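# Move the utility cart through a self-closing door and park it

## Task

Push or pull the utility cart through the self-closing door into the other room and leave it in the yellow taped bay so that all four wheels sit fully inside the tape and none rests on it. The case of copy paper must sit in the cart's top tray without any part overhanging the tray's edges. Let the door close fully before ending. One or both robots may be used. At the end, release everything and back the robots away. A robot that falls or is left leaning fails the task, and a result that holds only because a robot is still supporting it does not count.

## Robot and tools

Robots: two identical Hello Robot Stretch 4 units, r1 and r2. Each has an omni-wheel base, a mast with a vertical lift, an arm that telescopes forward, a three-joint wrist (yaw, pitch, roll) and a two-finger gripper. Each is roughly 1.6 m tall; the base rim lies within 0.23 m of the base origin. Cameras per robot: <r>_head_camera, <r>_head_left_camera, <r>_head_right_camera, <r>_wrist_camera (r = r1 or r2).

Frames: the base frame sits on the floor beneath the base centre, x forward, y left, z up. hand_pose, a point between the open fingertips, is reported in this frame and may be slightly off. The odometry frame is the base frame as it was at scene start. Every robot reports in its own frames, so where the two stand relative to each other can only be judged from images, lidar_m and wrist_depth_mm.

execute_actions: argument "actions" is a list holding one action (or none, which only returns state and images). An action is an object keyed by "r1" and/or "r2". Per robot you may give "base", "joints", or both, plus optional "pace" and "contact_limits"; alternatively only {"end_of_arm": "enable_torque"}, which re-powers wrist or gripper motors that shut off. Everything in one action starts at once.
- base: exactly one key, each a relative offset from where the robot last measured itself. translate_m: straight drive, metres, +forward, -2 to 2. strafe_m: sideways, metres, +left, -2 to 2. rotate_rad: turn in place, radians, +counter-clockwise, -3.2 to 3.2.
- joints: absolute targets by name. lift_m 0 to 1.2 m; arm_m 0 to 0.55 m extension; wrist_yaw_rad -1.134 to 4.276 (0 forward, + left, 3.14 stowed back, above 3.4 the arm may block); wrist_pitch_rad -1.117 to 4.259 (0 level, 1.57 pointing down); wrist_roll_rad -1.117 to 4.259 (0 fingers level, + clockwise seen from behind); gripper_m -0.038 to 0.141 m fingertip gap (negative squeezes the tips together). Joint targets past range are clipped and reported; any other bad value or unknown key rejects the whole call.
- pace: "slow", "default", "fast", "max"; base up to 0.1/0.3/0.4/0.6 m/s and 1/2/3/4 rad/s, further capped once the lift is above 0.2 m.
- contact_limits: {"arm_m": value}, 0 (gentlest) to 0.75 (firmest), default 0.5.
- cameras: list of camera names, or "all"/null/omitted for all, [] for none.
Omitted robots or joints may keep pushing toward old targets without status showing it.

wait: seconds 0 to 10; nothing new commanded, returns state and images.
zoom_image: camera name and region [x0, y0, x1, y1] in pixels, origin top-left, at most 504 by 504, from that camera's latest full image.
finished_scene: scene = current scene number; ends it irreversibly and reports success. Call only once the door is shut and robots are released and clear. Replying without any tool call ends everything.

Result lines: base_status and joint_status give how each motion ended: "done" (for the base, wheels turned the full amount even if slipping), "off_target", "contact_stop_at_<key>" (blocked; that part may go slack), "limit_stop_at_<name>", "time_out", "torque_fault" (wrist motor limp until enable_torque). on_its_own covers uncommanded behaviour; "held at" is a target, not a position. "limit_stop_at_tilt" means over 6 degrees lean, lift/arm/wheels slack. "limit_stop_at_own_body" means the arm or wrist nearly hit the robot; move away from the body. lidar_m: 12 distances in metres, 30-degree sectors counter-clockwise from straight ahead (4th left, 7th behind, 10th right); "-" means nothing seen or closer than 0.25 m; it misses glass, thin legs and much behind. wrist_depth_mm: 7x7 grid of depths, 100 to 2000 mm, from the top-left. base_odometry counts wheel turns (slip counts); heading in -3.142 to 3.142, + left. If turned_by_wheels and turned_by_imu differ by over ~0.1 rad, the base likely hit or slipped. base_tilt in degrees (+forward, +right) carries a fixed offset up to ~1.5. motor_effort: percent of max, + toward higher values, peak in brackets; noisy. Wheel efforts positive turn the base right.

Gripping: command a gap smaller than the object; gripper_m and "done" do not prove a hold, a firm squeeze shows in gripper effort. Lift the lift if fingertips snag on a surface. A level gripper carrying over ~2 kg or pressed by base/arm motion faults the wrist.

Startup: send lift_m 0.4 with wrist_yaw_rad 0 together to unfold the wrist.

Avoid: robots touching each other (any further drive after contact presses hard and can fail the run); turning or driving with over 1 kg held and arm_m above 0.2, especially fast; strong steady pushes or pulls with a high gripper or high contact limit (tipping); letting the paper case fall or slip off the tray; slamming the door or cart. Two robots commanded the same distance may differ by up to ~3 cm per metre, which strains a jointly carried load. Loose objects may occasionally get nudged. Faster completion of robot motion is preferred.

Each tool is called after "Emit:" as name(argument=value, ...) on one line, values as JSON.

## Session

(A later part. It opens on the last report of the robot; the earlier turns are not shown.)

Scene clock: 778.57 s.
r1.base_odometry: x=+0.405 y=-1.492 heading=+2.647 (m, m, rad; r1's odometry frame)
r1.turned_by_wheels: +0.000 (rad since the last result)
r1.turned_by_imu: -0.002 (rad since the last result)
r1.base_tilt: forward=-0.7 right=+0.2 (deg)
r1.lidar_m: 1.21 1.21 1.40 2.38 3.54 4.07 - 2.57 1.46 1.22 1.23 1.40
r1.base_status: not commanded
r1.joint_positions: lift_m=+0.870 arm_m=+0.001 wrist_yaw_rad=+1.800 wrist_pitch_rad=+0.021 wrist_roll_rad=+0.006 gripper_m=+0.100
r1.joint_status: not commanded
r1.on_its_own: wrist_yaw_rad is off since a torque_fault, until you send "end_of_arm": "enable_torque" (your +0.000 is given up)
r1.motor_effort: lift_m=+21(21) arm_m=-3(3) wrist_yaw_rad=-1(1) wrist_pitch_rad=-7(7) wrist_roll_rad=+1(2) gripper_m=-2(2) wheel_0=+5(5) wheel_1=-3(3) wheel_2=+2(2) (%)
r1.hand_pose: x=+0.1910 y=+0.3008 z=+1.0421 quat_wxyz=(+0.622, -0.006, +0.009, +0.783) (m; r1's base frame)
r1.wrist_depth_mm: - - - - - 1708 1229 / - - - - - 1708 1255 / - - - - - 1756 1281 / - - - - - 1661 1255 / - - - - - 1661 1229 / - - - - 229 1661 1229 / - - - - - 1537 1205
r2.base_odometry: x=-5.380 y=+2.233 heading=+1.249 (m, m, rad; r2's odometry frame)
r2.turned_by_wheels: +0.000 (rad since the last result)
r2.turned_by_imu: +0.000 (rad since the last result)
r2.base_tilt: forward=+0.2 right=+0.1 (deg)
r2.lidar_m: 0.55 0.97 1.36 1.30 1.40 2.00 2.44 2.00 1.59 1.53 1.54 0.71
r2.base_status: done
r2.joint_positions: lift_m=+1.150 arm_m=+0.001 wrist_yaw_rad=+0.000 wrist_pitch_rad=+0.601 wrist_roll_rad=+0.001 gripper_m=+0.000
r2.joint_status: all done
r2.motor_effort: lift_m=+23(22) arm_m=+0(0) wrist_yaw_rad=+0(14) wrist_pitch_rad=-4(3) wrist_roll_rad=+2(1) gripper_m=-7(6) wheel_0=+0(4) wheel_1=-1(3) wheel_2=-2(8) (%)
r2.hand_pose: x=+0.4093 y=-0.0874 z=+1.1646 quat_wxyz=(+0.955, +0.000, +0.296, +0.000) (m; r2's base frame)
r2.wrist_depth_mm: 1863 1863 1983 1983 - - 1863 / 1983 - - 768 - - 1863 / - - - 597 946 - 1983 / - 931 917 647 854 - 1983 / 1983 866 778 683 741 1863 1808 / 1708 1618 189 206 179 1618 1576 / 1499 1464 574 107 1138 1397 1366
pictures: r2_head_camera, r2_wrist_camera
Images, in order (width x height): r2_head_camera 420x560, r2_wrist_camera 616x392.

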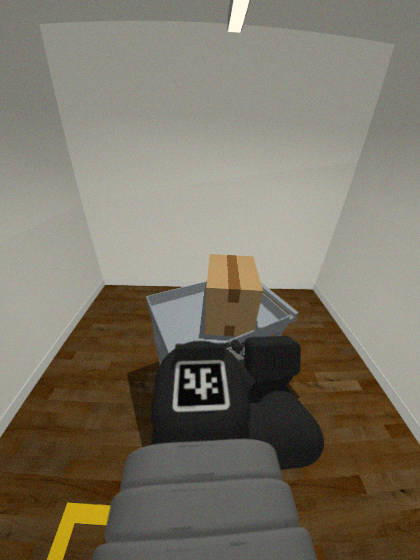

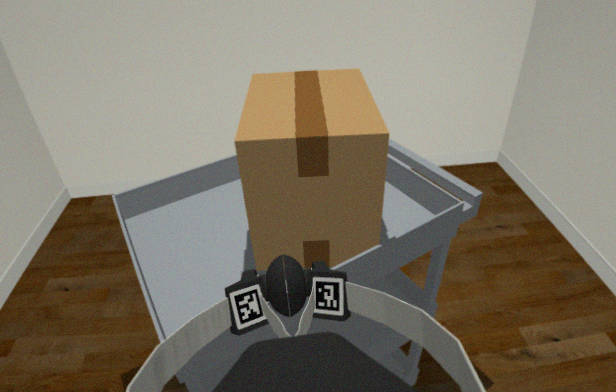

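Emit:
execute_actions(actions=[{"r2":{"base":{"strafe_m":-0.08},"joints":{"lift_m":0.85,"wrist_pitch_rad":0}}}], cameras=[])

Emit:
execute_actions(actions=[{"r2":{"joints":{"arm_m":0.5},"pace":"slow"}}], cameras=[])

Emit:
execute_actions(actions=[{"r2":{"base":{"translate_m":0.4},"pace":"slow"}}], cameras=["r2_head_camera","r2_wrist_camera"])

Scene clock: 791.40 s.
r1.base_odometry: x=+0.405 y=-1.492 heading=+2.647 (m, m, rad; r1's odometry frame)
r1.turned_by_wheels: +0.000 (rad since the last result)
r1.turned_by_imu: -0.002 (rad since the last result)
r1.base_tilt: forward=-0.7 right=+0.3 (deg)
r1.lidar_m: 1.22 1.21 1.41 2.40 3.52 4.02 - 2.59 1.45 1.23 1.22 1.40
r1.base_status: not commanded
r1.joint_positions: lift_m=+0.870 arm_m=+0.001 wrist_yaw_rad=+1.800 wrist_pitch_rad=+0.021 wrist_roll_rad=+0.006 gripper_m=+0.100
r1.joint_status: not commanded
r1.on_its_own: wrist_yaw_rad is off since a torque_fault, until you send "end_of_arm": "enable_torque" (your +0.000 is given up)
r1.motor_effort: lift_m=+21(21) arm_m=-3(3) wrist_yaw_rad=-1(1) wrist_pitch_rad=-7(7) wrist_roll_rad=+1(2) gripper_m=-3(2) wheel_0=+5(5) wheel_1=-3(3) wheel_2=+2(2) (%)
r1.hand_pose: x=+0.1910 y=+0.3008 z=+1.0421 quat_wxyz=(+0.622, -0.006, +0.009, +0.783) (m; r1's base frame)
r1.wrist_depth_mm: - - - - - 1708 1255 / - - - - - 1708 1229 / - - - - - 1661 1255 / - - - - - 1708 1229 / - - - - - 1661 1229 / - - - - 229 1661 1229 / - - - - - 1537 1205
r2.base_odometry: x=-5.304 y=+2.208 heading=+1.249 (m, m, rad; r2's odometry frame)
r2.turned_by_wheels: +0.000 (rad since the last result)
r2.turned_by_imu: -0.002 (rad since the last result)
r2.base_tilt: forward=+0.4 right=+0.0 (deg)
r2.lidar_m: 0.56 0.56 1.40 1.38 1.47 2.11 2.43 1.93 1.50 1.42 1.46 0.74
r2.base_status: done
r2.joint_positions: lift_m=+0.850 arm_m=+0.001 wrist_yaw_rad=+0.000 wrist_pitch_rad=+0.003 wrist_roll_rad=+0.001 gripper_m=+0.000
r2.joint_status: all done
r2.motor_effort: lift_m=+14(19) arm_m=+0(0) wrist_yaw_rad=+0(1) wrist_pitch_rad=-8(12) wrist_roll_rad=+0(0) gripper_m=-7(9) wheel_0=-1(8) wheel_1=+2(5) wheel_2=-1(1) (%)
r2.hand_pose: x=+0.4599 y=-0.0874 z=+1.0278 quat_wxyz=(+1.000, +0.000, +0.001, +0.000) (m; r2's base frame)
r2.wrist_depth_mm: - - - - - - 1756 / - - - - - - 1808 / - - - - - - 1863 / - - - 535 - - 1863 / - - 535 530 - - 1921 / - 820 190 206 179 - 1983 / 715 676 535 107 539 1983 1921
pictures: none
No camera images: the call's "cameras" was empty. Leave "cameras" out to get every camera's image.

Scene clock: 797.67 s.
r1.base_odometry: x=+0.405 y=-1.492 heading=+2.647 (m, m, rad; r1's odometry frame)
r1.turned_by_wheels: +0.000 (rad since the last result)
r1.turned_by_imu: -0.002 (rad since the last result)
r1.base_tilt: forward=-0.6 right=+0.2 (deg)
r1.lidar_m: 1.21 1.20 1.39 2.39 3.52 4.04 - 2.56 1.44 1.21 1.21 1.42
r1.base_status: not commanded
r1.joint_positions: lift_m=+0.870 arm_m=+0.001 wrist_yaw_rad=+1.800 wrist_pitch_rad=+0.021 wrist_roll_rad=+0.006 gripper_m=+0.100
r1.joint_status: not commanded
r1.on_its_own: wrist_yaw_rad is off since a torque_fault, until you send "end_of_arm": "enable_torque" (your +0.000 is given up)
r1.motor_effort: lift_m=+21(21) arm_m=-3(3) wrist_yaw_rad=-1(1) wrist_pitch_rad=-6(7) wrist_roll_rad=+1(1) gripper_m=-2(2) wheel_0=+5(5) wheel_1=-3(3) wheel_2=+2(2) (%)
r1.hand_pose: x=+0.1910 y=+0.3008 z=+1.0421 quat_wxyz=(+0.622, -0.006, +0.009, +0.783) (m; r1's base frame)
r1.wrist_depth_mm: - - - - - 1661 1229 / - - - - - 1708 1255 / - - - - - 1708 1255 / - - - - - 1708 1255 / - - - - - 1661 1229 / - - - - 229 1618 1229 / - - - - - 1537 1205
r2.base_odometry: x=-5.304 y=+2.208 heading=+1.249 (m, m, rad; r2's odometry frame)
r2.turned_by_wheels: +0.000 (rad since the last result)
r2.turned_by_imu: +0.000 (rad since the last result)
r2.base_tilt: forward=+0.2 right=+0.1 (deg)
r2.lidar_m: 0.71 0.96 1.41 1.38 1.48 2.09 2.43 1.88 1.46 1.45 1.46 1.00
r2.base_status: not commanded
r2.joint_positions: lift_m=+0.850 arm_m=+0.499 wrist_yaw_rad=-0.005 wrist_pitch_rad=+0.002 wrist_roll_rad=+0.001 gripper_m=+0.000
r2.joint_status: all done
r2.on_its_own: wrist_yaw_rad is at rest, and its effort (+15) is outside its rest range (-13 to +13)
r2.motor_effort: lift_m=+13(13) arm_m=+6(10) wrist_yaw_rad=+15(27) wrist_pitch_rad=-6(9) wrist_roll_rad=-1(0) gripper_m=-5(6) wheel_0=-1(2) wheel_1=+1(4) wheel_2=-5(10) (%)
r2.hand_pose: x=+0.9578 y=-0.0889 z=+1.0281 quat_wxyz=(+1.000, +0.000, +0.001, -0.003) (m; r2's base frame)
r2.wrist_depth_mm: 1537 1537 1576 1576 1618 1618 1618 / 1537 1537 1576 1576 1618 1618 1661 / 1537 1576 1576 1618 1618 1661 1661 / 1537 1576 1537 243 251 1661 1661 / 1537 221 229 237 249 1661 1661 / 1576 223 189 204 181 1618 1708 / 1576 221 229 107 249 439 413
pictures: none
No camera images: the call's "cameras" was empty. Leave "cameras" out to get every camera's image.

Scene clock: 802.93 s.
r1.base_odometry: x=+0.405 y=-1.492 heading=+2.647 (m, m, rad; r1's odometry frame)
r1.turned_by_wheels: +0.000 (rad since the last result)
r1.turned_by_imu: -0.002 (rad since the last result)
r1.base_tilt: forward=-0.6 right=+0.2 (deg)
r1.lidar_m: 1.21 1.22 1.42 2.40 3.54 4.05 - 2.59 1.43 1.23 1.23 1.41
r1.base_status: not commanded
r1.joint_positions: lift_m=+0.870 arm_m=+0.001 wrist_yaw_rad=+1.800 wrist_pitch_rad=+0.021 wrist_roll_rad=+0.006 gripper_m=+0.100
r1.joint_status: not commanded
r1.on_its_own: wrist_yaw_rad is off since a torque_fault, until you send "end_of_arm": "enable_torque" (your +0.000 is given up)
r1.motor_effort: lift_m=+21(21) arm_m=-3(3) wrist_yaw_rad=-1(1) wrist_pitch_rad=-7(7) wrist_roll_rad=+1(1) gripper_m=+0(2) wheel_0=+5(5) wheel_1=-3(3) wheel_2=+1(2) (%)
r1.hand_pose: x=+0.1910 y=+0.3008 z=+1.0421 quat_wxyz=(+0.622, -0.006, +0.009, +0.783) (m; r1's base frame)
r1.wrist_depth_mm: - - - - - 1708 1255 / - - - - - 1708 1255 / - - - - - 1756 1255 / - - - - - 1661 1229 / - - - - - 1661 1255 / - - - - 229 1618 1205 / - - - - - 1537 1205
r2.base_odometry: x=-5.178 y=+2.587 heading=+1.249 (m, m, rad; r2's odometry frame)
r2.turned_by_wheels: +0.000 (rad since the last result)
r2.turned_by_imu: -0.007 (rad since the last result)
r2.base_tilt: forward=+0.3 right=-0.1 (deg)
r2.lidar_m: 0.67 0.84 1.43 1.37 1.46 2.07 2.85 1.96 1.51 1.41 1.49 1.12
r2.base_status: done
r2.joint_positions: lift_m=+0.850 arm_m=+0.499 wrist_yaw_rad=-0.005 wrist_pitch_rad=+0.002 wrist_roll_rad=+0.001 gripper_m=+0.000
r2.joint_status: not commanded
r2.on_its_own: wrist_yaw_rad is at rest, and its effort (+14) is outside its rest range (-13 to +13)
r2.motor_effort: lift_m=+14(14) arm_m=+6(6) wrist_yaw_rad=+14(25) wrist_pitch_rad=-7(6) wrist_roll_rad=+0(2) gripper_m=-5(5) wheel_0=+1(3) wheel_1=-1(6) wheel_2=-6(14) (%)
r2.hand_pose: x=+0.9579 y=-0.0888 z=+1.0281 quat_wxyz=(+1.000, +0.000, +0.001, -0.002) (m; r2's base frame)
r2.wrist_depth_mm: 1138 1138 1160 1182 1182 1205 1255 / 1138 1160 1160 1182 1205 1205 1229 / 1138 1160 1160 1182 1182 1229 1229 / 1138 1160 1160 256 281 1205 1255 / 1138 202 221 240 272 1255 1255 / 1160 202 189 195 258 1255 1255 / 1160 196 217 107 270 452 1229
pictures: r2_head_camera, r2_wrist_camera
Images, in order (width x height): r2_head_camera 420x560, r2_wrist_camera 616x392.

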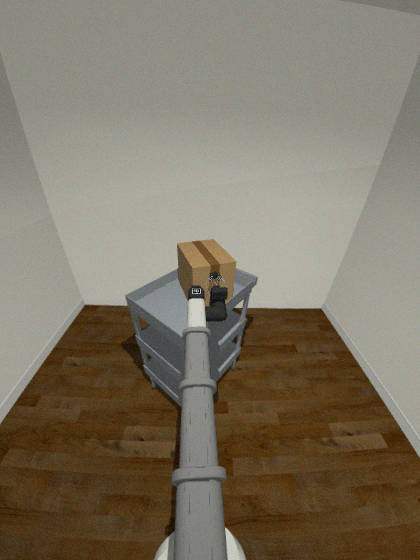

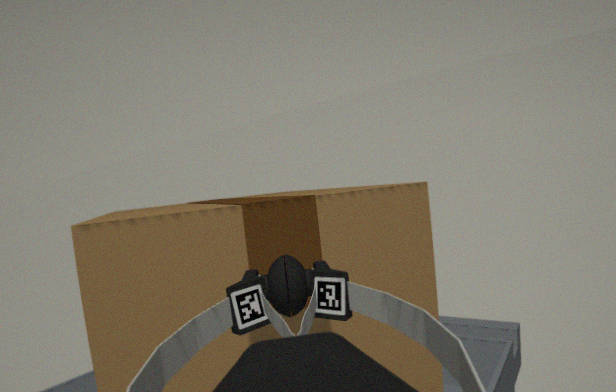

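Emit:
execute_actions(actions=[], cameras=["r2_head_camera","r2_wrist_camera","r1_head_camera"])

Scene clock: 825.10 s.
r1.base_odometry: x=+0.405 y=-1.492 heading=+2.647 (m, m, rad; r1's odometry frame)
r1.turned_by_wheels: +0.000 (rad since the last result)
r1.turned_by_imu: -0.001 (rad since the last result)
r1.base_tilt: forward=-0.7 right=+0.2 (deg)
r1.lidar_m: 1.22 1.21 1.39 2.39 3.53 4.06 - 2.58 1.44 1.24 1.22 1.40
r1.base_status: not commanded
r1.joint_positions: lift_m=+0.870 arm_m=+0.001 wrist_yaw_rad=+1.800 wrist_pitch_rad=+0.021 wrist_roll_rad=+0.006 gripper_m=+0.100
r1.joint_status: not commanded
r1.on_its_own: wrist_yaw_rad is off since a torque_fault, until you send "end_of_arm": "enable_torque" (your +0.000 is given up)
r1.motor_effort: lift_m=+21(21) arm_m=-3(3) wrist_yaw_rad=+0(1) wrist_pitch_rad=-7(7) wrist_roll_rad=+1(1) gripper_m=-3(2) wheel_0=+5(5) wheel_1=-3(3) wheel_2=+2(2) (%)
r1.hand_pose: x=+0.1910 y=+0.3008 z=+1.0421 quat_wxyz=(+0.622, -0.006, +0.009, +0.783) (m; r1's base frame)
r1.wrist_depth_mm: - - - - - 1661 1229 / - - - - - 1756 1229 / - - - - - 1708 1255 / - - - - - 1661 1229 / - - - - - 1661 1229 / - - - - 229 1618 1205 / - - - - - 1499 1205
r2.base_odometry: x=-5.178 y=+2.587 heading=+1.249 (m, m, rad; r2's odometry frame)
r2.turned_by_wheels: +0.000 (rad since the last result)
r2.turned_by_imu: -0.001 (rad since the last result)
r2.base_tilt: forward=+0.1 right=+0.1 (deg)
r2.lidar_m: 0.69 0.87 1.43 1.36 1.47 2.09 2.86 1.94 1.53 1.40 1.49 1.08
r2.base_status: done
r2.joint_positions: lift_m=+0.850 arm_m=+0.499 wrist_yaw_rad=-0.005 wrist_pitch_rad=+0.002 wrist_roll_rad=+0.001 gripper_m=+0.000
r2.joint_status: not commanded
r2.motor_effort: lift_m=+14(14) arm_m=+6(6) wrist_yaw_rad=+13(25) wrist_pitch_rad=-5(6) wrist_roll_rad=+0(2) gripper_m=-5(5) wheel_0=+1(3) wheel_1=-1(6) wheel_2=-6(14) (%)
r2.hand_pose: x=+0.9579 y=-0.0888 z=+1.0281 quat_wxyz=(+1.000, +0.000, +0.001, -0.002) (m; r2's base frame)
r2.wrist_depth_mm: 1138 1160 1160 1182 1205 1205 1229 / 1138 1160 1160 1182 1205 1205 1229 / 1138 1138 1160 1205 1205 1229 1229 / 1160 1160 1160 256 281 1229 1229 / 1160 203 222 240 271 1229 1229 / 1160 202 189 195 257 1229 1255 / 1160 196 217 107 270 455 1255
pictures: r1_head_camera, r2_head_camera, r2_wrist_camera
Images, in order (width x height): r1_head_camera 420x560, r2_head_camera 420x560, r2_wrist_camera 616x392.

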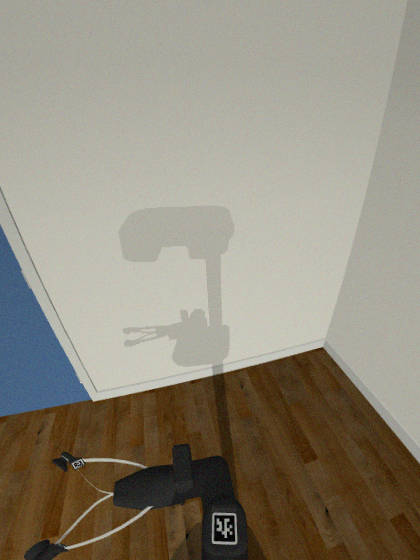

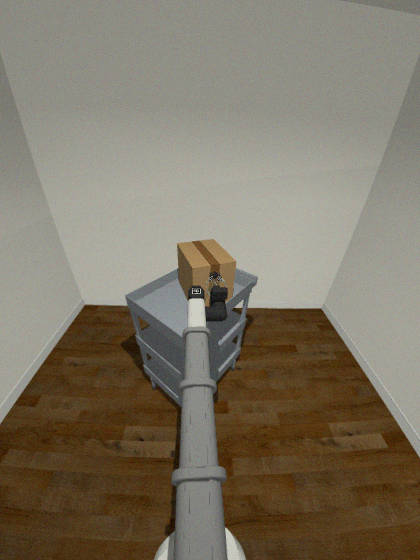

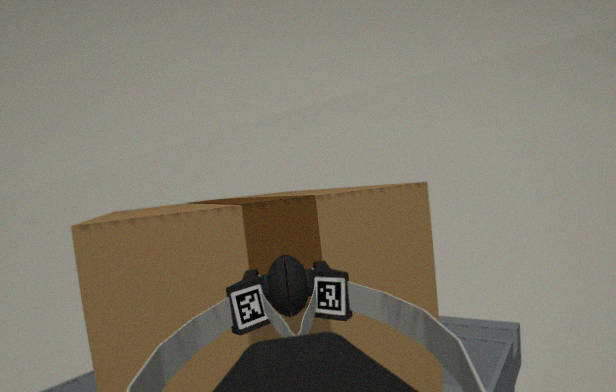

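Emit:
zoom_image(camera="r2_head_camera", region=[110,220,290,420])

Region (110, 220, 290, 420) of r2_head_camera's 420x560 image, scaled by 2.520, with more detail than that image has; it fills the left 454 columns of this view, and the rest is white.

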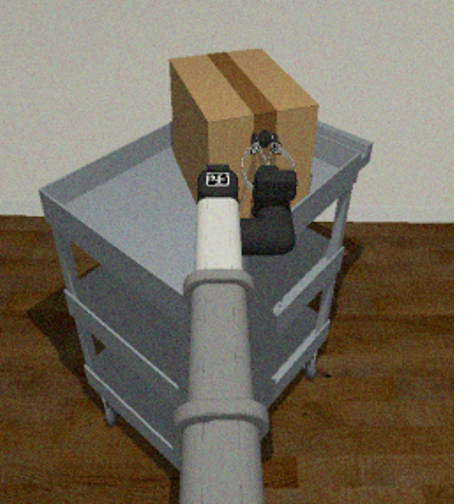

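Emit:
execute_actions(actions=[{"r2":{"base":{"translate_m":0.45},"pace":"slow"}}], cameras=["r2_head_camera"])

Emit:
zoom_image(camera="r2_head_camera", region=[110,200,290,400])

Scene clock: 838.13 s.
r1.base_odometry: x=+0.405 y=-1.492 heading=+2.647 (m, m, rad; r1's odometry frame)
r1.turned_by_wheels: +0.000 (rad since the last result)
r1.turned_by_imu: -0.003 (rad since the last result)
r1.base_tilt: forward=-0.6 right=+0.3 (deg)
r1.lidar_m: 1.21 1.20 1.42 2.39 3.52 4.04 - 2.58 1.44 1.21 1.21 1.41
r1.base_status: not commanded
r1.joint_positions: lift_m=+0.870 arm_m=+0.001 wrist_yaw_rad=+1.800 wrist_pitch_rad=+0.021 wrist_roll_rad=+0.006 gripper_m=+0.100
r1.joint_status: not commanded
r1.on_its_own: wrist_yaw_rad is off since a torque_fault, until you send "end_of_arm": "enable_torque" (your +0.000 is given up)
r1.motor_effort: lift_m=+21(21) arm_m=-3(3) wrist_yaw_rad=+0(1) wrist_pitch_rad=-7(7) wrist_roll_rad=+1(1) gripper_m=-3(3) wheel_0=+5(5) wheel_1=-4(3) wheel_2=+2(2) (%)
r1.hand_pose: x=+0.1910 y=+0.3008 z=+1.0421 quat_wxyz=(+0.622, -0.006, +0.009, +0.783) (m; r1's base frame)
r1.wrist_depth_mm: - - - - - 1661 1255 / - - - - - 1708 1229 / - - - - - 1708 1229 / - - - - - 1661 1281 / - - - - - 1661 1255 / - - - - 229 1618 1229 / - - - - - 1537 1205
r2.base_odometry: x=-5.035 y=+3.013 heading=+1.247 (m, m, rad; r2's odometry frame)
r2.turned_by_wheels: -0.002 (rad since the last result)
r2.turned_by_imu: -0.009 (rad since the last result)
r2.base_tilt: forward=+0.3 right=+0.1 (deg)
r2.lidar_m: 0.61 0.79 1.40 1.33 1.43 2.04 3.33 2.05 1.45 1.43 1.47 1.46
r2.base_status: done
r2.joint_positions: lift_m=+0.850 arm_m=+0.499 wrist_yaw_rad=-0.017 wrist_pitch_rad=+0.002 wrist_roll_rad=+0.001 gripper_m=+0.000
r2.joint_status: not commanded
r2.on_its_own: wrist_yaw_rad is at rest, and its effort (+49) is outside its rest range (-13 to +13)
r2.motor_effort: lift_m=+13(14) arm_m=+6(6) wrist_yaw_rad=+49(49) wrist_pitch_rad=-7(8) wrist_roll_rad=+1(2) gripper_m=-5(6) wheel_0=-4(7) wheel_1=-1(2) wheel_2=-17(16) (%)
r2.hand_pose: x=+0.9568 y=-0.0924 z=+1.0280 quat_wxyz=(+1.000, +0.000, +0.001, -0.009) (m; r2's base frame)
r2.wrist_depth_mm: 683 699 707 723 732 759 759 / 683 699 715 723 741 759 768 / 683 707 715 732 750 759 768 / 691 707 707 271 741 759 768 / 163 183 211 236 741 759 778 / 161 181 186 194 187 768 788 / 160 173 203 107 484 768 788
pictures: r2_head_camera
Images, in order (width x height): r2_head_camera 420x560.

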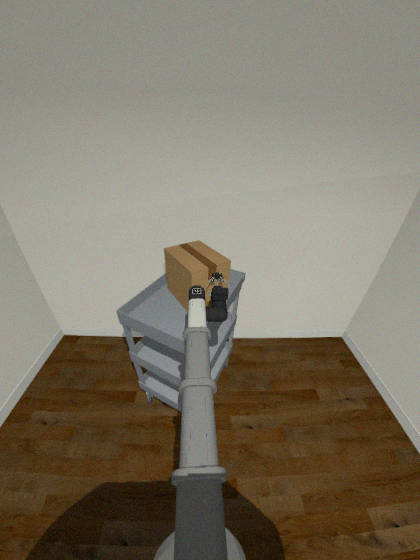

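Region (110, 200, 290, 400) of r2_head_camera's 420x560 image, scaled by 2.520, with more detail than that image has; it fills the left 454 columns of this view, and the rest is white.

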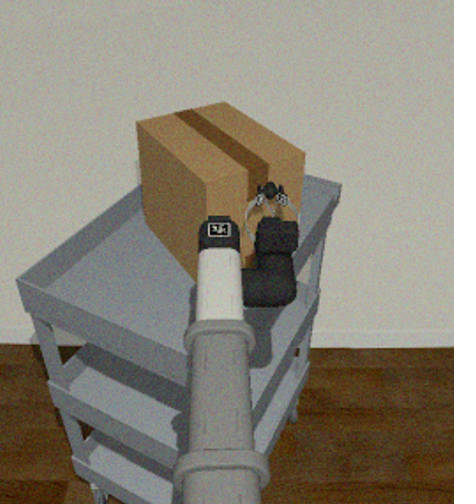

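Emit:
execute_actions(actions=[{"r2":{"base":{"translate_m":-0.06},"pace":"slow"}}], cameras=[])

Emit:
execute_actions(actions=[{"r2":{"base":{"strafe_m":0.07},"pace":"slow"}}], cameras=[])

Emit:
execute_actions(actions=[{"r2":{"base":{"translate_m":0.18},"pace":"slow"}}], cameras=["r2_head_camera","r2_wrist_camera"])

Emit:
zoom_image(camera="r2_head_camera", region=[110,200,290,400])

Scene clock: 847.70 s.
r1.base_odometry: x=+0.405 y=-1.492 heading=+2.647 (m, m, rad; r1's odometry frame)
r1.turned_by_wheels: +0.000 (rad since the last result)
r1.turned_by_imu: -0.002 (rad since the last result)
r1.base_tilt: forward=-0.7 right=+0.2 (deg)
r1.lidar_m: 1.20 1.20 1.42 2.39 3.53 4.06 - 2.56 1.44 1.22 1.24 1.43
r1.base_status: not commanded
r1.joint_positions: lift_m=+0.870 arm_m=+0.001 wrist_yaw_rad=+1.800 wrist_pitch_rad=+0.021 wrist_roll_rad=+0.006 gripper_m=+0.100
r1.joint_status: not commanded
r1.on_its_own: wrist_yaw_rad is off since a torque_fault, until you send "end_of_arm": "enable_torque" (your +0.000 is given up)
r1.motor_effort: lift_m=+21(21) arm_m=-3(3) wrist_yaw_rad=+0(1) wrist_pitch_rad=-7(7) wrist_roll_rad=+1(1) gripper_m=-3(3) wheel_0=+5(5) wheel_1=-3(3) wheel_2=+1(1) (%)
r1.hand_pose: x=+0.1910 y=+0.3008 z=+1.0421 quat_wxyz=(+0.622, -0.006, +0.009, +0.783) (m; r1's base frame)
r1.wrist_depth_mm: - - - - - 1708 1205 / - - - - - 1708 1229 / - - - - - 1756 1229 / - - - - - 1661 1255 / - - - - - 1661 1229 / - - - - 229 1661 1205 / - - - - - 1537 1205
r2.base_odometry: x=-5.054 y=+2.957 heading=+1.247 (m, m, rad; r2's odometry frame)
r2.turned_by_wheels: +0.000 (rad since the last result)
r2.turned_by_imu: -0.001 (rad since the last result)
r2.base_tilt: forward=+0.2 right=+0.1 (deg)
r2.lidar_m: 0.69 0.85 1.39 1.35 1.43 2.04 3.26 1.99 1.47 1.42 1.51 1.52
r2.base_status: done
r2.joint_positions: lift_m=+0.850 arm_m=+0.499 wrist_yaw_rad=+0.000 wrist_pitch_rad=+0.002 wrist_roll_rad=+0.001 gripper_m=+0.000
r2.joint_status: not commanded
r2.motor_effort: lift_m=+14(13) arm_m=+5(6) wrist_yaw_rad=-1(50) wrist_pitch_rad=-7(7) wrist_roll_rad=+2(0) gripper_m=-6(6) wheel_0=-1(10) wheel_1=-3(9) wheel_2=+2(15) (%)
r2.hand_pose: x=+0.9585 y=-0.0875 z=+1.0280 quat_wxyz=(+1.000, +0.000, +0.001, +0.000) (m; r2's base frame)
r2.wrist_depth_mm: 750 759 759 778 788 798 809 / 741 768 768 788 798 798 820 / 750 759 778 788 809 809 820 / 759 768 768 325 798 798 820 / 750 225 258 293 798 809 831 / 768 227 190 206 179 820 831 / 768 218 249 107 449 820 831
pictures: none
No camera images: the call's "cameras" was empty. Leave "cameras" out to get every camera's image.

Scene clock: 849.53 s.
r1.base_odometry: x=+0.405 y=-1.492 heading=+2.647 (m, m, rad; r1's odometry frame)
r1.turned_by_wheels: +0.000 (rad since the last result)
r1.turned_by_imu: -0.001 (rad since the last result)
r1.base_tilt: forward=-0.7 right=+0.3 (deg)
r1.lidar_m: 1.23 1.21 1.41 2.40 3.53 4.05 - 2.59 1.45 1.23 1.23 1.43
r1.base_status: not commanded
r1.joint_positions: lift_m=+0.870 arm_m=+0.001 wrist_yaw_rad=+1.800 wrist_pitch_rad=+0.021 wrist_roll_rad=+0.006 gripper_m=+0.100
r1.joint_status: not commanded
r1.on_its_own: wrist_yaw_rad is off since a torque_fault, until you send "end_of_arm": "enable_torque" (your +0.000 is given up)
r1.motor_effort: lift_m=+21(21) arm_m=-3(3) wrist_yaw_rad=-1(1) wrist_pitch_rad=-6(6) wrist_roll_rad=+1(1) gripper_m=-1(1) wheel_0=+5(5) wheel_1=-3(3) wheel_2=+2(2) (%)
r1.hand_pose: x=+0.1910 y=+0.3008 z=+1.0421 quat_wxyz=(+0.622, -0.006, +0.009, +0.783) (m; r1's base frame)
r1.wrist_depth_mm: - - - - - 1708 1255 / - - - - - 1708 1255 / - - - - - 1708 1255 / - - - - - 1661 1255 / - - - - - 1661 1229 / - - - - 229 1661 1205 / - - - - - 1537 1182
r2.base_odometry: x=-5.120 y=+2.979 heading=+1.247 (m, m, rad; r2's odometry frame)
r2.turned_by_wheels: +0.000 (rad since the last result)
r2.turned_by_imu: +0.000 (rad since the last result)
r2.base_tilt: forward=+0.3 right=+0.0 (deg)
r2.lidar_m: 0.71 0.92 1.32 1.27 1.36 1.91 3.22 2.08 1.55 1.48 1.57 1.14
r2.base_status: done
r2.joint_positions: lift_m=+0.850 arm_m=+0.499 wrist_yaw_rad=+0.000 wrist_pitch_rad=+0.002 wrist_roll_rad=+0.001 gripper_m=+0.000
r2.joint_status: not commanded
r2.motor_effort: lift_m=+14(13) arm_m=+4(5) wrist_yaw_rad=+0(1) wrist_pitch_rad=-7(7) wrist_roll_rad=-1(2) gripper_m=-6(7) wheel_0=-1(8) wheel_1=+2(3) wheel_2=+0(1) (%)
r2.hand_pose: x=+0.9585 y=-0.0875 z=+1.0280 quat_wxyz=(+1.000, +0.000, +0.001, +0.000) (m; r2's base frame)
r2.wrist_depth_mm: 759 768 768 788 798 809 820 / 750 768 778 778 798 809 820 / 759 768 778 788 798 820 831 / 759 768 778 278 329 820 831 / 768 421 229 251 309 820 820 / 768 466 190 205 179 820 831 / 768 500 227 107 306 683 831
pictures: none
No camera images: the call's "cameras" was empty. Leave "cameras" out to get every camera's image.

Scene clock: 852.60 s.
r1.base_odometry: x=+0.405 y=-1.492 heading=+2.647 (m, m, rad; r1's odometry frame)
r1.turned_by_wheels: +0.000 (rad since the last result)
r1.turned_by_imu: -0.001 (rad since the last result)
r1.base_tilt: forward=-0.6 right=+0.3 (deg)
r1.lidar_m: 1.22 1.21 1.36 2.41 3.54 4.05 - 2.58 1.47 1.23 1.22 1.41
r1.base_status: not commanded
r1.joint_positions: lift_m=+0.870 arm_m=+0.001 wrist_yaw_rad=+1.800 wrist_pitch_rad=+0.021 wrist_roll_rad=+0.006 gripper_m=+0.100
r1.joint_status: not commanded
r1.on_its_own: wrist_yaw_rad is off since a torque_fault, until you send "end_of_arm": "enable_torque" (your +0.000 is given up)
r1.motor_effort: lift_m=+21(21) arm_m=-3(3) wrist_yaw_rad=+0(1) wrist_pitch_rad=-7(7) wrist_roll_rad=+1(1) gripper_m=-3(3) wheel_0=+5(5) wheel_1=-3(3) wheel_2=+1(1) (%)
r1.hand_pose: x=+0.1910 y=+0.3008 z=+1.0421 quat_wxyz=(+0.622, -0.006, +0.009, +0.783) (m; r1's base frame)
r1.wrist_depth_mm: - - - - - 1708 1255 / - - - - - 1708 1229 / - - - - - 1708 1255 / - - - - - 1708 1229 / - - - - - 1661 1229 / - - - - 229 1661 1229 / - - - - - 1537 1205
r2.base_odometry: x=-5.063 y=+3.149 heading=+1.245 (m, m, rad; r2's odometry frame)
r2.turned_by_wheels: -0.002 (rad since the last result)
r2.turned_by_imu: -0.105 (rad since the last result)
r2.base_tilt: forward=+0.2 right=+0.2 (deg)
r2.lidar_m: 0.50 0.59 1.42 1.31 1.35 1.77 3.50 2.28 1.53 1.45 1.52 1.38
r2.base_status: done
r2.joint_positions: lift_m=+0.850 arm_m=+0.499 wrist_yaw_rad=-0.018 wrist_pitch_rad=+0.002 wrist_roll_rad=+0.001 gripper_m=+0.000
r2.joint_status: not commanded
r2.on_its_own: wrist_yaw_rad is at rest, and its effort (+51) is outside its rest range (-13 to +13)
r2.motor_effort: lift_m=+13(14) arm_m=+4(5) wrist_yaw_rad=+51(72) wrist_pitch_rad=-7(9) wrist_roll_rad=-2(1) gripper_m=-6(7) wheel_0=-9(9) wheel_1=-3(4) wheel_2=-13(26) (%)
r2.hand_pose: x=+0.9571 y=-0.0926 z=+1.0279 quat_wxyz=(+1.000, +0.000, +0.001, -0.009) (m; r2's base frame)
r2.wrist_depth_mm: 535 564 580 615 640 676 699 / 539 564 580 609 640 668 699 / 539 559 585 615 640 676 699 / 539 564 580 615 640 676 707 / 129 152 199 253 640 676 707 / 124 150 181 204 186 676 699 / 122 140 182 107 640 676 707
pictures: r2_head_camera, r2_wrist_camera
Images, in order (width x height): r2_head_camera 420x560, r2_wrist_camera 616x392.

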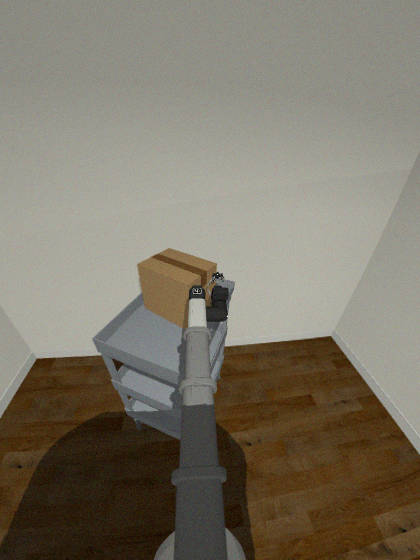

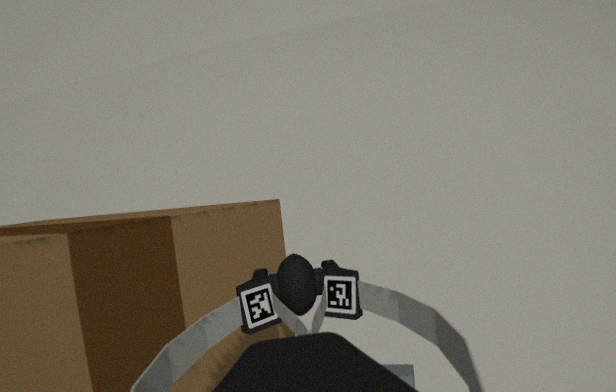

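Region (110, 200, 290, 400) of r2_head_camera's 420x560 image, scaled by 2.520, with more detail than that image has; it fills the left 454 columns of this view, and the rest is white.

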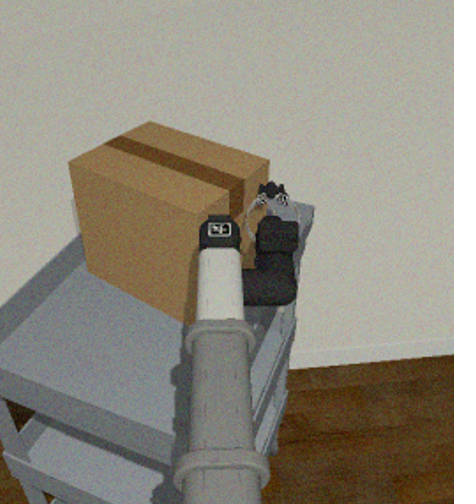

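Emit:
execute_actions(actions=[{"r2":{"base":{"translate_m":-0.3},"joints":{"arm_m":0.0,"lift_m":1.0}}}], cameras=["r2_head_camera"])

Emit:
zoom_image(camera="r2_head_camera", region=[60,200,300,460])

Scene clock: 859.73 s.
r1.base_odometry: x=+0.405 y=-1.492 heading=+2.647 (m, m, rad; r1's odometry frame)
r1.turned_by_wheels: +0.000 (rad since the last result)
r1.turned_by_imu: -0.002 (rad since the last result)
r1.base_tilt: forward=-0.7 right=+0.3 (deg)
r1.lidar_m: 1.22 1.22 1.40 2.38 3.53 4.06 - 2.59 1.44 1.24 1.23 1.42
r1.base_status: not commanded
r1.joint_positions: lift_m=+0.870 arm_m=+0.001 wrist_yaw_rad=+1.800 wrist_pitch_rad=+0.021 wrist_roll_rad=+0.006 gripper_m=+0.100
r1.joint_status: not commanded
r1.on_its_own: wrist_yaw_rad is off since a torque_fault, until you send "end_of_arm": "enable_torque" (your +0.000 is given up)
r1.motor_effort: lift_m=+21(21) arm_m=-3(3) wrist_yaw_rad=-1(1) wrist_pitch_rad=-7(7) wrist_roll_rad=+1(2) gripper_m=-1(2) wheel_0=+5(5) wheel_1=-3(3) wheel_2=+1(2) (%)
r1.hand_pose: x=+0.1910 y=+0.3008 z=+1.0421 quat_wxyz=(+0.622, -0.006, +0.009, +0.783) (m; r1's base frame)
r1.wrist_depth_mm: - - - - - 1708 1255 / - - - - - 1708 1255 / - - - - - 1708 1255 / - - - - - 1661 1229 / - - - - - 1708 1255 / - - - - 229 1661 1229 / - - - - - 1537 1205
r2.base_odometry: x=-5.159 y=+2.865 heading=+1.245 (m, m, rad; r2's odometry frame)
r2.turned_by_wheels: +0.000 (rad since the last result)
r2.turned_by_imu: +0.000 (rad since the last result)
r2.base_tilt: forward=+0.3 right=+0.2 (deg)
r2.lidar_m: 0.80 0.95 1.39 1.30 1.32 1.75 3.16 2.31 1.64 1.47 1.52 1.66
r2.base_status: done
r2.joint_positions: lift_m=+1.000 arm_m=+0.001 wrist_yaw_rad=+0.000 wrist_pitch_rad=+0.002 wrist_roll_rad=+0.000 gripper_m=+0.000
r2.joint_status: all done
r2.motor_effort: lift_m=+23(24) arm_m=-5(3) wrist_yaw_rad=-1(50) wrist_pitch_rad=-7(9) wrist_roll_rad=+0(2) gripper_m=-5(7) wheel_0=+0(12) wheel_1=-1(1) wheel_2=+0(12) (%)
r2.hand_pose: x=+0.4608 y=-0.0875 z=+1.1772 quat_wxyz=(+1.000, +0.000, +0.001, +0.000) (m; r2's base frame)
r2.wrist_depth_mm: 1281 1336 1397 1430 1499 1537 1576 / 1281 1336 1397 1430 1499 1576 1576 / 1308 1336 1366 1430 1499 1537 1618 / 1281 1308 1397 1430 1499 1537 1618 / 1308 1336 1060 1397 1499 1537 1618 / 1281 1308 190 206 179 1576 1618 / 1281 960 891 107 1499 1576 1661
pictures: r2_head_camera
Images, in order (width x height): r2_head_camera 420x560.

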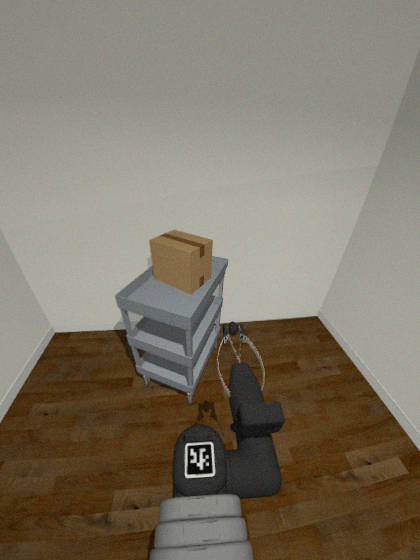

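Region (60, 200, 300, 460) of r2_head_camera's 420x560 image, scaled by 1.938, with more detail than that image has; it fills the left 465 columns of this view, and the rest is white.

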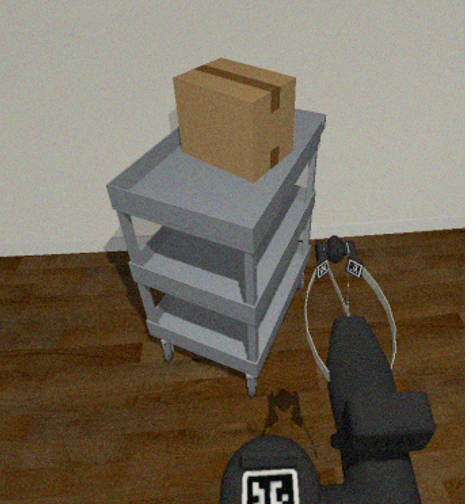

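Emit:
execute_actions(actions=[{"r2":{"base":{"strafe_m":0.15},"joints":{"lift_m":0.55,"gripper_m":0.12}}}], cameras=["r2_head_camera","r2_wrist_camera","r2_head_left_camera"])

Scene clock: 882.60 s.
r1.base_odometry: x=+0.405 y=-1.492 heading=+2.647 (m, m, rad; r1's odometry frame)
r1.turned_by_wheels: +0.000 (rad since the last result)
r1.turned_by_imu: -0.002 (rad since the last result)
r1.base_tilt: forward=-0.7 right=+0.2 (deg)
r1.lidar_m: 1.22 1.21 1.40 2.37 3.52 4.07 - 2.57 1.44 1.22 1.21 1.43
r1.base_status: not commanded
r1.joint_positions: lift_m=+0.870 arm_m=+0.001 wrist_yaw_rad=+1.800 wrist_pitch_rad=+0.021 wrist_roll_rad=+0.006 gripper_m=+0.100
r1.joint_status: not commanded
r1.on_its_own: wrist_yaw_rad is off since a torque_fault, until you send "end_of_arm": "enable_torque" (your +0.000 is given up)
r1.motor_effort: lift_m=+21(21) arm_m=-3(3) wrist_yaw_rad=+0(1) wrist_pitch_rad=-7(7) wrist_roll_rad=+2(1) gripper_m=-2(2) wheel_0=+5(5) wheel_1=-3(3) wheel_2=+2(2) (%)
r1.hand_pose: x=+0.1910 y=+0.3008 z=+1.0421 quat_wxyz=(+0.622, -0.006, +0.009, +0.783) (m; r1's base frame)
r1.wrist_depth_mm: - - - - - 1708 1229 / - - - - - 1708 1229 / - - - - - 1708 1255 / - - - - - 1708 1255 / - - - - - 1661 1229 / - - - - 229 1661 1229 / - - - - - 1537 1182
r2.base_odometry: x=-5.301 y=+2.913 heading=+1.245 (m, m, rad; r2's odometry frame)
r2.turned_by_wheels: +0.000 (rad since the last result)
r2.turned_by_imu: -0.001 (rad since the last result)
r2.base_tilt: forward=+0.2 right=+0.0 (deg)
r2.lidar_m: 0.81 1.00 1.21 1.11 1.17 1.58 3.18 2.54 1.83 1.64 1.65 1.48
r2.base_status: done
r2.joint_positions: lift_m=+0.550 arm_m=+0.001 wrist_yaw_rad=+0.000 wrist_pitch_rad=+0.002 wrist_roll_rad=+0.000 gripper_m=+0.120
r2.joint_status: all done
r2.motor_effort: lift_m=+14(19) arm_m=-5(5) wrist_yaw_rad=+0(0) wrist_pitch_rad=-8(8) wrist_roll_rad=-1(1) gripper_m=+0(7) wheel_0=+1(7) wheel_1=-2(4) wheel_2=+1(1) (%)
r2.hand_pose: x=+0.4607 y=-0.0875 z=+0.7280 quat_wxyz=(+1.000, +0.000, +0.001, +0.000) (m; r2's base frame)
r2.wrist_depth_mm: 1281 1308 1366 1430 1464 1537 1576 / 1255 1336 976 1060 1464 1537 1576 / 1281 1308 891 891 1464 1537 1618 / 1281 707 654 820 1464 1537 1576 / 1281 1366 1366 1308 1160 1576 1618 / 1281 212 1008 798 1430 1576 1576 / 1281 699 661 107 1499 1464 1464
pictures: r2_head_camera, r2_head_left_camera, r2_wrist_camera
Images, in order (width x height): r2_head_camera 420x560, r2_head_left_camera 420x672, r2_wrist_camera 616x392.

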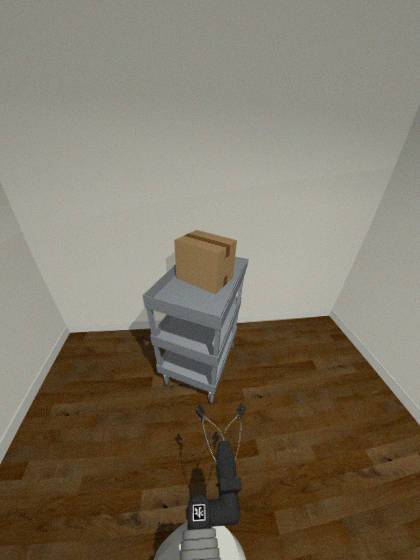

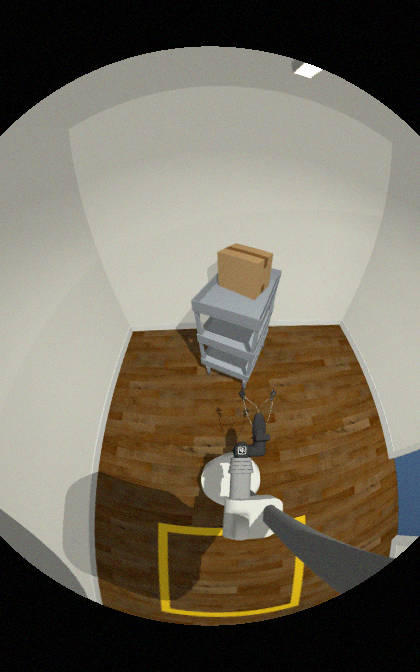

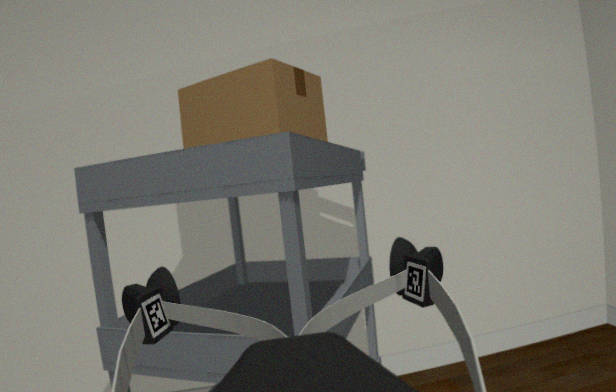

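Emit:
execute_actions(actions=[{"r2":{"joints":{"lift_m":0.6,"arm_m":0.4}}}], cameras=["r2_wrist_camera"])

Scene clock: 889.80 s.
r1.base_odometry: x=+0.405 y=-1.492 heading=+2.647 (m, m, rad; r1's odometry frame)
r1.turned_by_wheels: +0.000 (rad since the last result)
r1.turned_by_imu: -0.002 (rad since the last result)
r1.base_tilt: forward=-0.6 right=+0.2 (deg)
r1.lidar_m: 1.21 1.21 1.41 2.39 3.53 4.04 - 2.60 1.45 1.22 1.22 1.41
r1.base_status: not commanded
r1.joint_positions: lift_m=+0.870 arm_m=+0.001 wrist_yaw_rad=+1.800 wrist_pitch_rad=+0.021 wrist_roll_rad=+0.006 gripper_m=+0.100
r1.joint_status: not commanded
r1.on_its_own: wrist_yaw_rad is off since a torque_fault, until you send "end_of_arm": "enable_torque" (your +0.000 is given up)
r1.motor_effort: lift_m=+21(21) arm_m=-3(3) wrist_yaw_rad=-1(1) wrist_pitch_rad=-7(7) wrist_roll_rad=+1(1) gripper_m=-2(3) wheel_0=+5(5) wheel_1=-3(3) wheel_2=+2(1) (%)
r1.hand_pose: x=+0.1910 y=+0.3008 z=+1.0421 quat_wxyz=(+0.622, -0.006, +0.009, +0.783) (m; r1's base frame)
r1.wrist_depth_mm: - - - - - 1708 1255 / - - - - - 1708 1229 / - - - - - 1708 1255 / - - - - - 1661 1229 / - - - - - 1661 1229 / - - - - 229 1708 1255 / - - - - - 1499 1205
r2.base_odometry: x=-5.301 y=+2.913 heading=+1.244 (m, m, rad; r2's odometry frame)
r2.turned_by_wheels: -0.001 (rad since the last result)
r2.turned_by_imu: -0.002 (rad since the last result)
r2.base_tilt: forward=+0.3 right=+0.0 (deg)
r2.lidar_m: 0.81 1.02 1.20 1.11 1.19 1.60 3.18 2.51 1.82 1.62 1.66 1.46
r2.base_status: not commanded
r2.joint_positions: lift_m=+0.600 arm_m=+0.398 wrist_yaw_rad=-0.005 wrist_pitch_rad=+0.002 wrist_roll_rad=+0.000 gripper_m=+0.120
r2.joint_status: all done
r2.motor_effort: lift_m=+23(23) arm_m=+12(14) wrist_yaw_rad=+11(12) wrist_pitch_rad=-7(6) wrist_roll_rad=+1(1) gripper_m=-3(2) wheel_0=+1(1) wheel_1=+0(2) wheel_2=-9(8) (%)
r2.hand_pose: x=+0.8569 y=-0.0887 z=+0.7772 quat_wxyz=(+1.000, +0.000, +0.001, -0.002) (m; r2's base frame)
r2.wrist_depth_mm: 904 931 508 530 1042 1118 1138 / 904 615 517 521 1060 1098 1138 / 904 585 213 198 1060 1118 1160 / 251 230 213 198 484 1098 1160 / 256 234 216 198 232 1118 1160 / 904 206 904 205 809 1118 1182 / 917 715 750 107 768 1118 1160
pictures: r2_wrist_camera
Images, in order (width x height): r2_wrist_camera 616x392.

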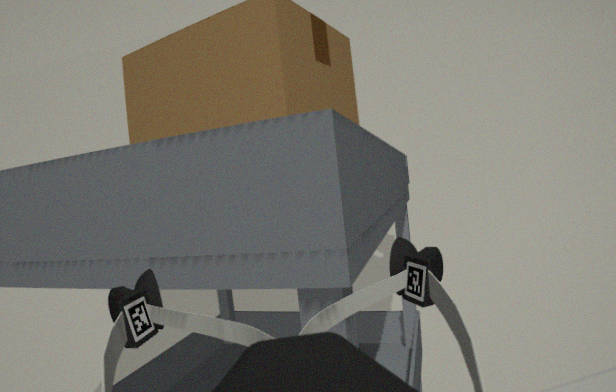

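Emit:
execute_actions(actions=[{"r2":{"joints":{"lift_m":0.53}}}], cameras=["r2_wrist_camera"])

Emit:
execute_actions(actions=[{"r2":{"joints":{"gripper_m":-0.03}}}], cameras=[])

Emit:
execute_actions(actions=[{"r2":{"base":{"translate_m":-0.3},"pace":"slow"}}], cameras=["r2_wrist_camera","r2_head_left_camera"])

Scene clock: 895.27 s.
r1.base_odometry: x=+0.405 y=-1.492 heading=+2.647 (m, m, rad; r1's odometry frame)
r1.turned_by_wheels: +0.000 (rad since the last result)
r1.turned_by_imu: -0.002 (rad since the last result)
r1.base_tilt: forward=-0.7 right=+0.3 (deg)
r1.lidar_m: 1.21 1.22 1.40 2.39 3.53 4.07 - 2.57 1.45 1.23 1.19 1.41
r1.base_status: not commanded
r1.joint_positions: lift_m=+0.870 arm_m=+0.001 wrist_yaw_rad=+1.800 wrist_pitch_rad=+0.021 wrist_roll_rad=+0.006 gripper_m=+0.100
r1.joint_status: not commanded
r1.on_its_own: wrist_yaw_rad is off since a torque_fault, until you send "end_of_arm": "enable_torque" (your +0.000 is given up)
r1.motor_effort: lift_m=+21(21) arm_m=-3(3) wrist_yaw_rad=+0(1) wrist_pitch_rad=-7(7) wrist_roll_rad=+1(1) gripper_m=-3(2) wheel_0=+6(5) wheel_1=-3(3) wheel_2=+2(2) (%)
r1.hand_pose: x=+0.1910 y=+0.3008 z=+1.0421 quat_wxyz=(+0.622, -0.006, +0.009, +0.783) (m; r1's base frame)
r1.wrist_depth_mm: - - - - - 1708 1229 / - - - - - 1708 1255 / - - - - - 1708 1255 / - - - - - 1708 1229 / - - - - - 1661 1255 / - - - - 229 1661 1229 / - - - - - 1537 1182
r2.base_odometry: x=-5.301 y=+2.913 heading=+1.244 (m, m, rad; r2's odometry frame)
r2.turned_by_wheels: +0.001 (rad since the last result)
r2.turned_by_imu: +0.000 (rad since the last result)
r2.base_tilt: forward=+0.4 right=+0.1 (deg)
r2.lidar_m: 0.82 1.02 1.22 1.14 1.19 1.55 3.19 2.53 1.83 1.62 1.67 1.48
r2.base_status: not commanded
r2.joint_positions: lift_m=+0.530 arm_m=+0.399 wrist_yaw_rad=+0.000 wrist_pitch_rad=+0.002 wrist_roll_rad=+0.001 gripper_m=+0.120
r2.joint_status: all done
r2.motor_effort: lift_m=+13(22) arm_m=+4(12) wrist_yaw_rad=+0(12) wrist_pitch_rad=-6(23) wrist_roll_rad=+1(6) gripper_m=-1(2) wheel_0=+0(1) wheel_1=-1(2) wheel_2=+1(9) (%)
r2.hand_pose: x=+0.8586 y=-0.0875 z=+0.7081 quat_wxyz=(+1.000, +0.000, +0.001, +0.000) (m; r2's base frame)
r2.wrist_depth_mm: 904 231 206 193 1042 1098 1118 / 246 226 207 194 1042 1098 1138 / 248 229 209 196 496 1078 1118 / 322 931 960 204 1060 1098 1160 / 904 946 976 204 1025 1098 1138 / 917 213 831 205 707 1098 1160 / 904 603 676 107 621 1118 1138
pictures: r2_wrist_camera
Images, in order (width x height): r2_wrist_camera 616x392.

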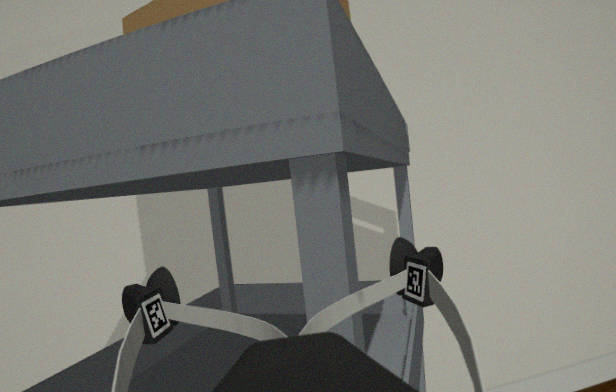

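Scene clock: 897.53 s.
r1.base_odometry: x=+0.405 y=-1.492 heading=+2.647 (m, m, rad; r1's odometry frame)
r1.turned_by_wheels: +0.000 (rad since the last result)
r1.turned_by_imu: -0.001 (rad since the last result)
r1.base_tilt: forward=-0.7 right=+0.2 (deg)
r1.lidar_m: 1.22 1.20 1.37 2.40 3.53 4.05 - 2.58 1.43 1.22 1.24 1.43
r1.base_status: not commanded
r1.joint_positions: lift_m=+0.870 arm_m=+0.001 wrist_yaw_rad=+1.800 wrist_pitch_rad=+0.021 wrist_roll_rad=+0.006 gripper_m=+0.100
r1.joint_status: not commanded
r1.on_its_own: wrist_yaw_rad is off since a torque_fault, until you send "end_of_arm": "enable_torque" (your +0.000 is given up)
r1.motor_effort: lift_m=+21(21) arm_m=-3(3) wrist_yaw_rad=-1(1) wrist_pitch_rad=-7(7) wrist_roll_rad=+2(0) gripper_m=-3(1) wheel_0=+5(5) wheel_1=-3(3) wheel_2=+2(1) (%)
r1.hand_pose: x=+0.1910 y=+0.3008 z=+1.0421 quat_wxyz=(+0.622, -0.006, +0.009, +0.783) (m; r1's base frame)
r1.wrist_depth_mm: - - - - - 1661 1229 / - - - - - 1708 1229 / - - - - - 1708 1281 / - - - - - 1661 1205 / - - - - - 1708 1229 / - - - - 229 1661 1205 / - - - - - 1499 1205
r2.base_odometry: x=-5.301 y=+2.913 heading=+1.244 (m, m, rad; r2's odometry frame)
r2.turned_by_wheels: +0.000 (rad since the last result)
r2.turned_by_imu: -0.001 (rad since the last result)
r2.base_tilt: forward=+0.1 right=+0.3 (deg)
r2.lidar_m: 0.79 0.99 1.23 1.14 1.18 1.53 3.18 2.51 1.81 1.62 1.65 1.35
r2.base_status: not commanded
r2.joint_positions: lift_m=+0.530 arm_m=+0.400 wrist_yaw_rad=+0.003 wrist_pitch_rad=+0.002 wrist_roll_rad=+0.001 gripper_m=-0.029
r2.joint_status: all done
r2.motor_effort: lift_m=+14(14) arm_m=+1(4) wrist_yaw_rad=-8(22) wrist_pitch_rad=-8(8) wrist_roll_rad=+0(1) gripper_m=-24(23) wheel_0=-3(7) wheel_1=-3(5) wheel_2=+3(3) (%)
r2.hand_pose: x=+0.8595 y=-0.0866 z=+0.7080 quat_wxyz=(+1.000, +0.000, +0.001, +0.001) (m; r2's base frame)
r2.wrist_depth_mm: 891 195 175 204 1042 1098 1118 / 218 196 177 196 1042 1078 1138 / 221 198 180 190 500 1098 1138 / 319 917 539 199 1060 1098 1138 / 917 946 960 191 1042 1098 1138 / 917 931 185 182 185 1098 1138 / 904 544 647 107 603 1098 1138
pictures: none
No camera images: the call's "cameras" was empty. Leave "cameras" out to get every camera's image.

Scene clock: 901.80 s.
r1.base_odometry: x=+0.405 y=-1.492 heading=+2.647 (m, m, rad; r1's odometry frame)
r1.turned_by_wheels: +0.000 (rad since the last result)
r1.turned_by_imu: -0.002 (rad since the last result)
r1.base_tilt: forward=-0.7 right=+0.2 (deg)
r1.lidar_m: 1.21 1.22 1.41 2.36 3.51 4.05 - 2.59 1.44 1.23 1.24 1.42
r1.base_status: not commanded
r1.joint_positions: lift_m=+0.870 arm_m=+0.001 wrist_yaw_rad=+1.800 wrist_pitch_rad=+0.021 wrist_roll_rad=+0.006 gripper_m=+0.100
r1.joint_status: not commanded
r1.on_its_own: wrist_yaw_rad is off since a torque_fault, until you send "end_of_arm": "enable_torque" (your +0.000 is given up)
r1.motor_effort: lift_m=+21(21) arm_m=-3(3) wrist_yaw_rad=+0(1) wrist_pitch_rad=-7(7) wrist_roll_rad=+1(1) gripper_m=-3(4) wheel_0=+6(5) wheel_1=-3(3) wheel_2=+1(2) (%)
r1.hand_pose: x=+0.1910 y=+0.3008 z=+1.0421 quat_wxyz=(+0.622, -0.006, +0.009, +0.783) (m; r1's base frame)
r1.wrist_depth_mm: - - - - - 1708 1229 / - - - - - 1661 1255 / - - - - - 1708 1255 / - - - - - 1618 1229 / - - - - - 1661 1229 / - - - - 229 1618 1229 / - - - - - 1537 1205
r2.base_odometry: x=-5.397 y=+2.629 heading=+1.246 (m, m, rad; r2's odometry frame)
r2.turned_by_wheels: +0.001 (rad since the last result)
r2.turned_by_imu: +0.004 (rad since the last result)
r2.base_tilt: forward=+0.3 right=+0.0 (deg)
r2.lidar_m: 0.76 1.01 1.21 1.13 1.12 1.53 2.86 2.54 1.85 1.63 1.69 1.39
r2.base_status: done
r2.joint_positions: lift_m=+0.530 arm_m=+0.400 wrist_yaw_rad=+0.008 wrist_pitch_rad=+0.002 wrist_roll_rad=+0.001 gripper_m=-0.029
r2.joint_status: not commanded
r2.on_its_own: wrist_yaw_rad is at rest, and its effort (-24) is outside its rest range (-13 to +13)
r2.motor_effort: lift_m=+13(14) arm_m=+0(1) wrist_yaw_rad=-24(34) wrist_pitch_rad=-7(9) wrist_roll_rad=+1(2) gripper_m=-21(26) wheel_0=+4(5) wheel_1=+2(3) wheel_2=+9(16) (%)
r2.hand_pose: x=+0.8603 y=-0.0850 z=+0.7079 quat_wxyz=(+1.000, +0.000, +0.001, +0.004) (m; r2's base frame)
r2.wrist_depth_mm: 691 192 172 212 1366 1430 1430 / 216 193 174 204 1366 1397 1464 / 220 196 177 198 484 1397 1464 / 317 1205 268 768 1366 1430 1464 / 1205 1255 1255 196 1366 1397 1464 / 1205 1229 182 181 184 1430 1464 / 1205 158 640 107 615 1397 1397
pictures: r2_head_left_camera, r2_wrist_camera
Images, in order (width x height): r2_head_left_camera 420x672, r2_wrist_camera 616x392.

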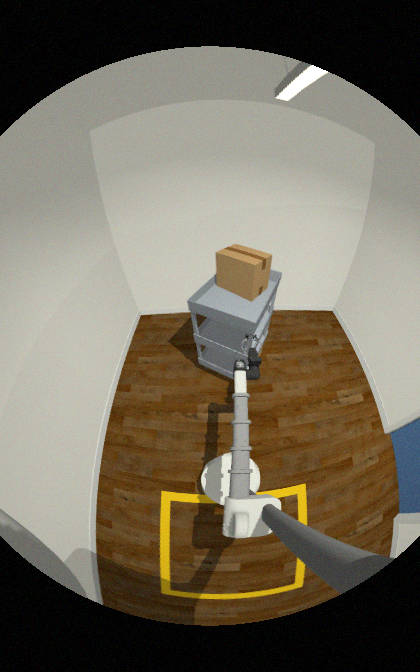

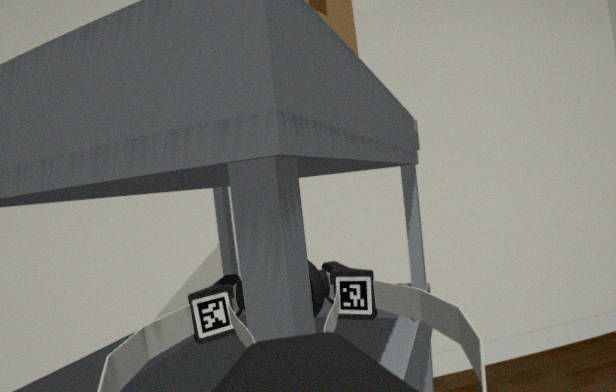

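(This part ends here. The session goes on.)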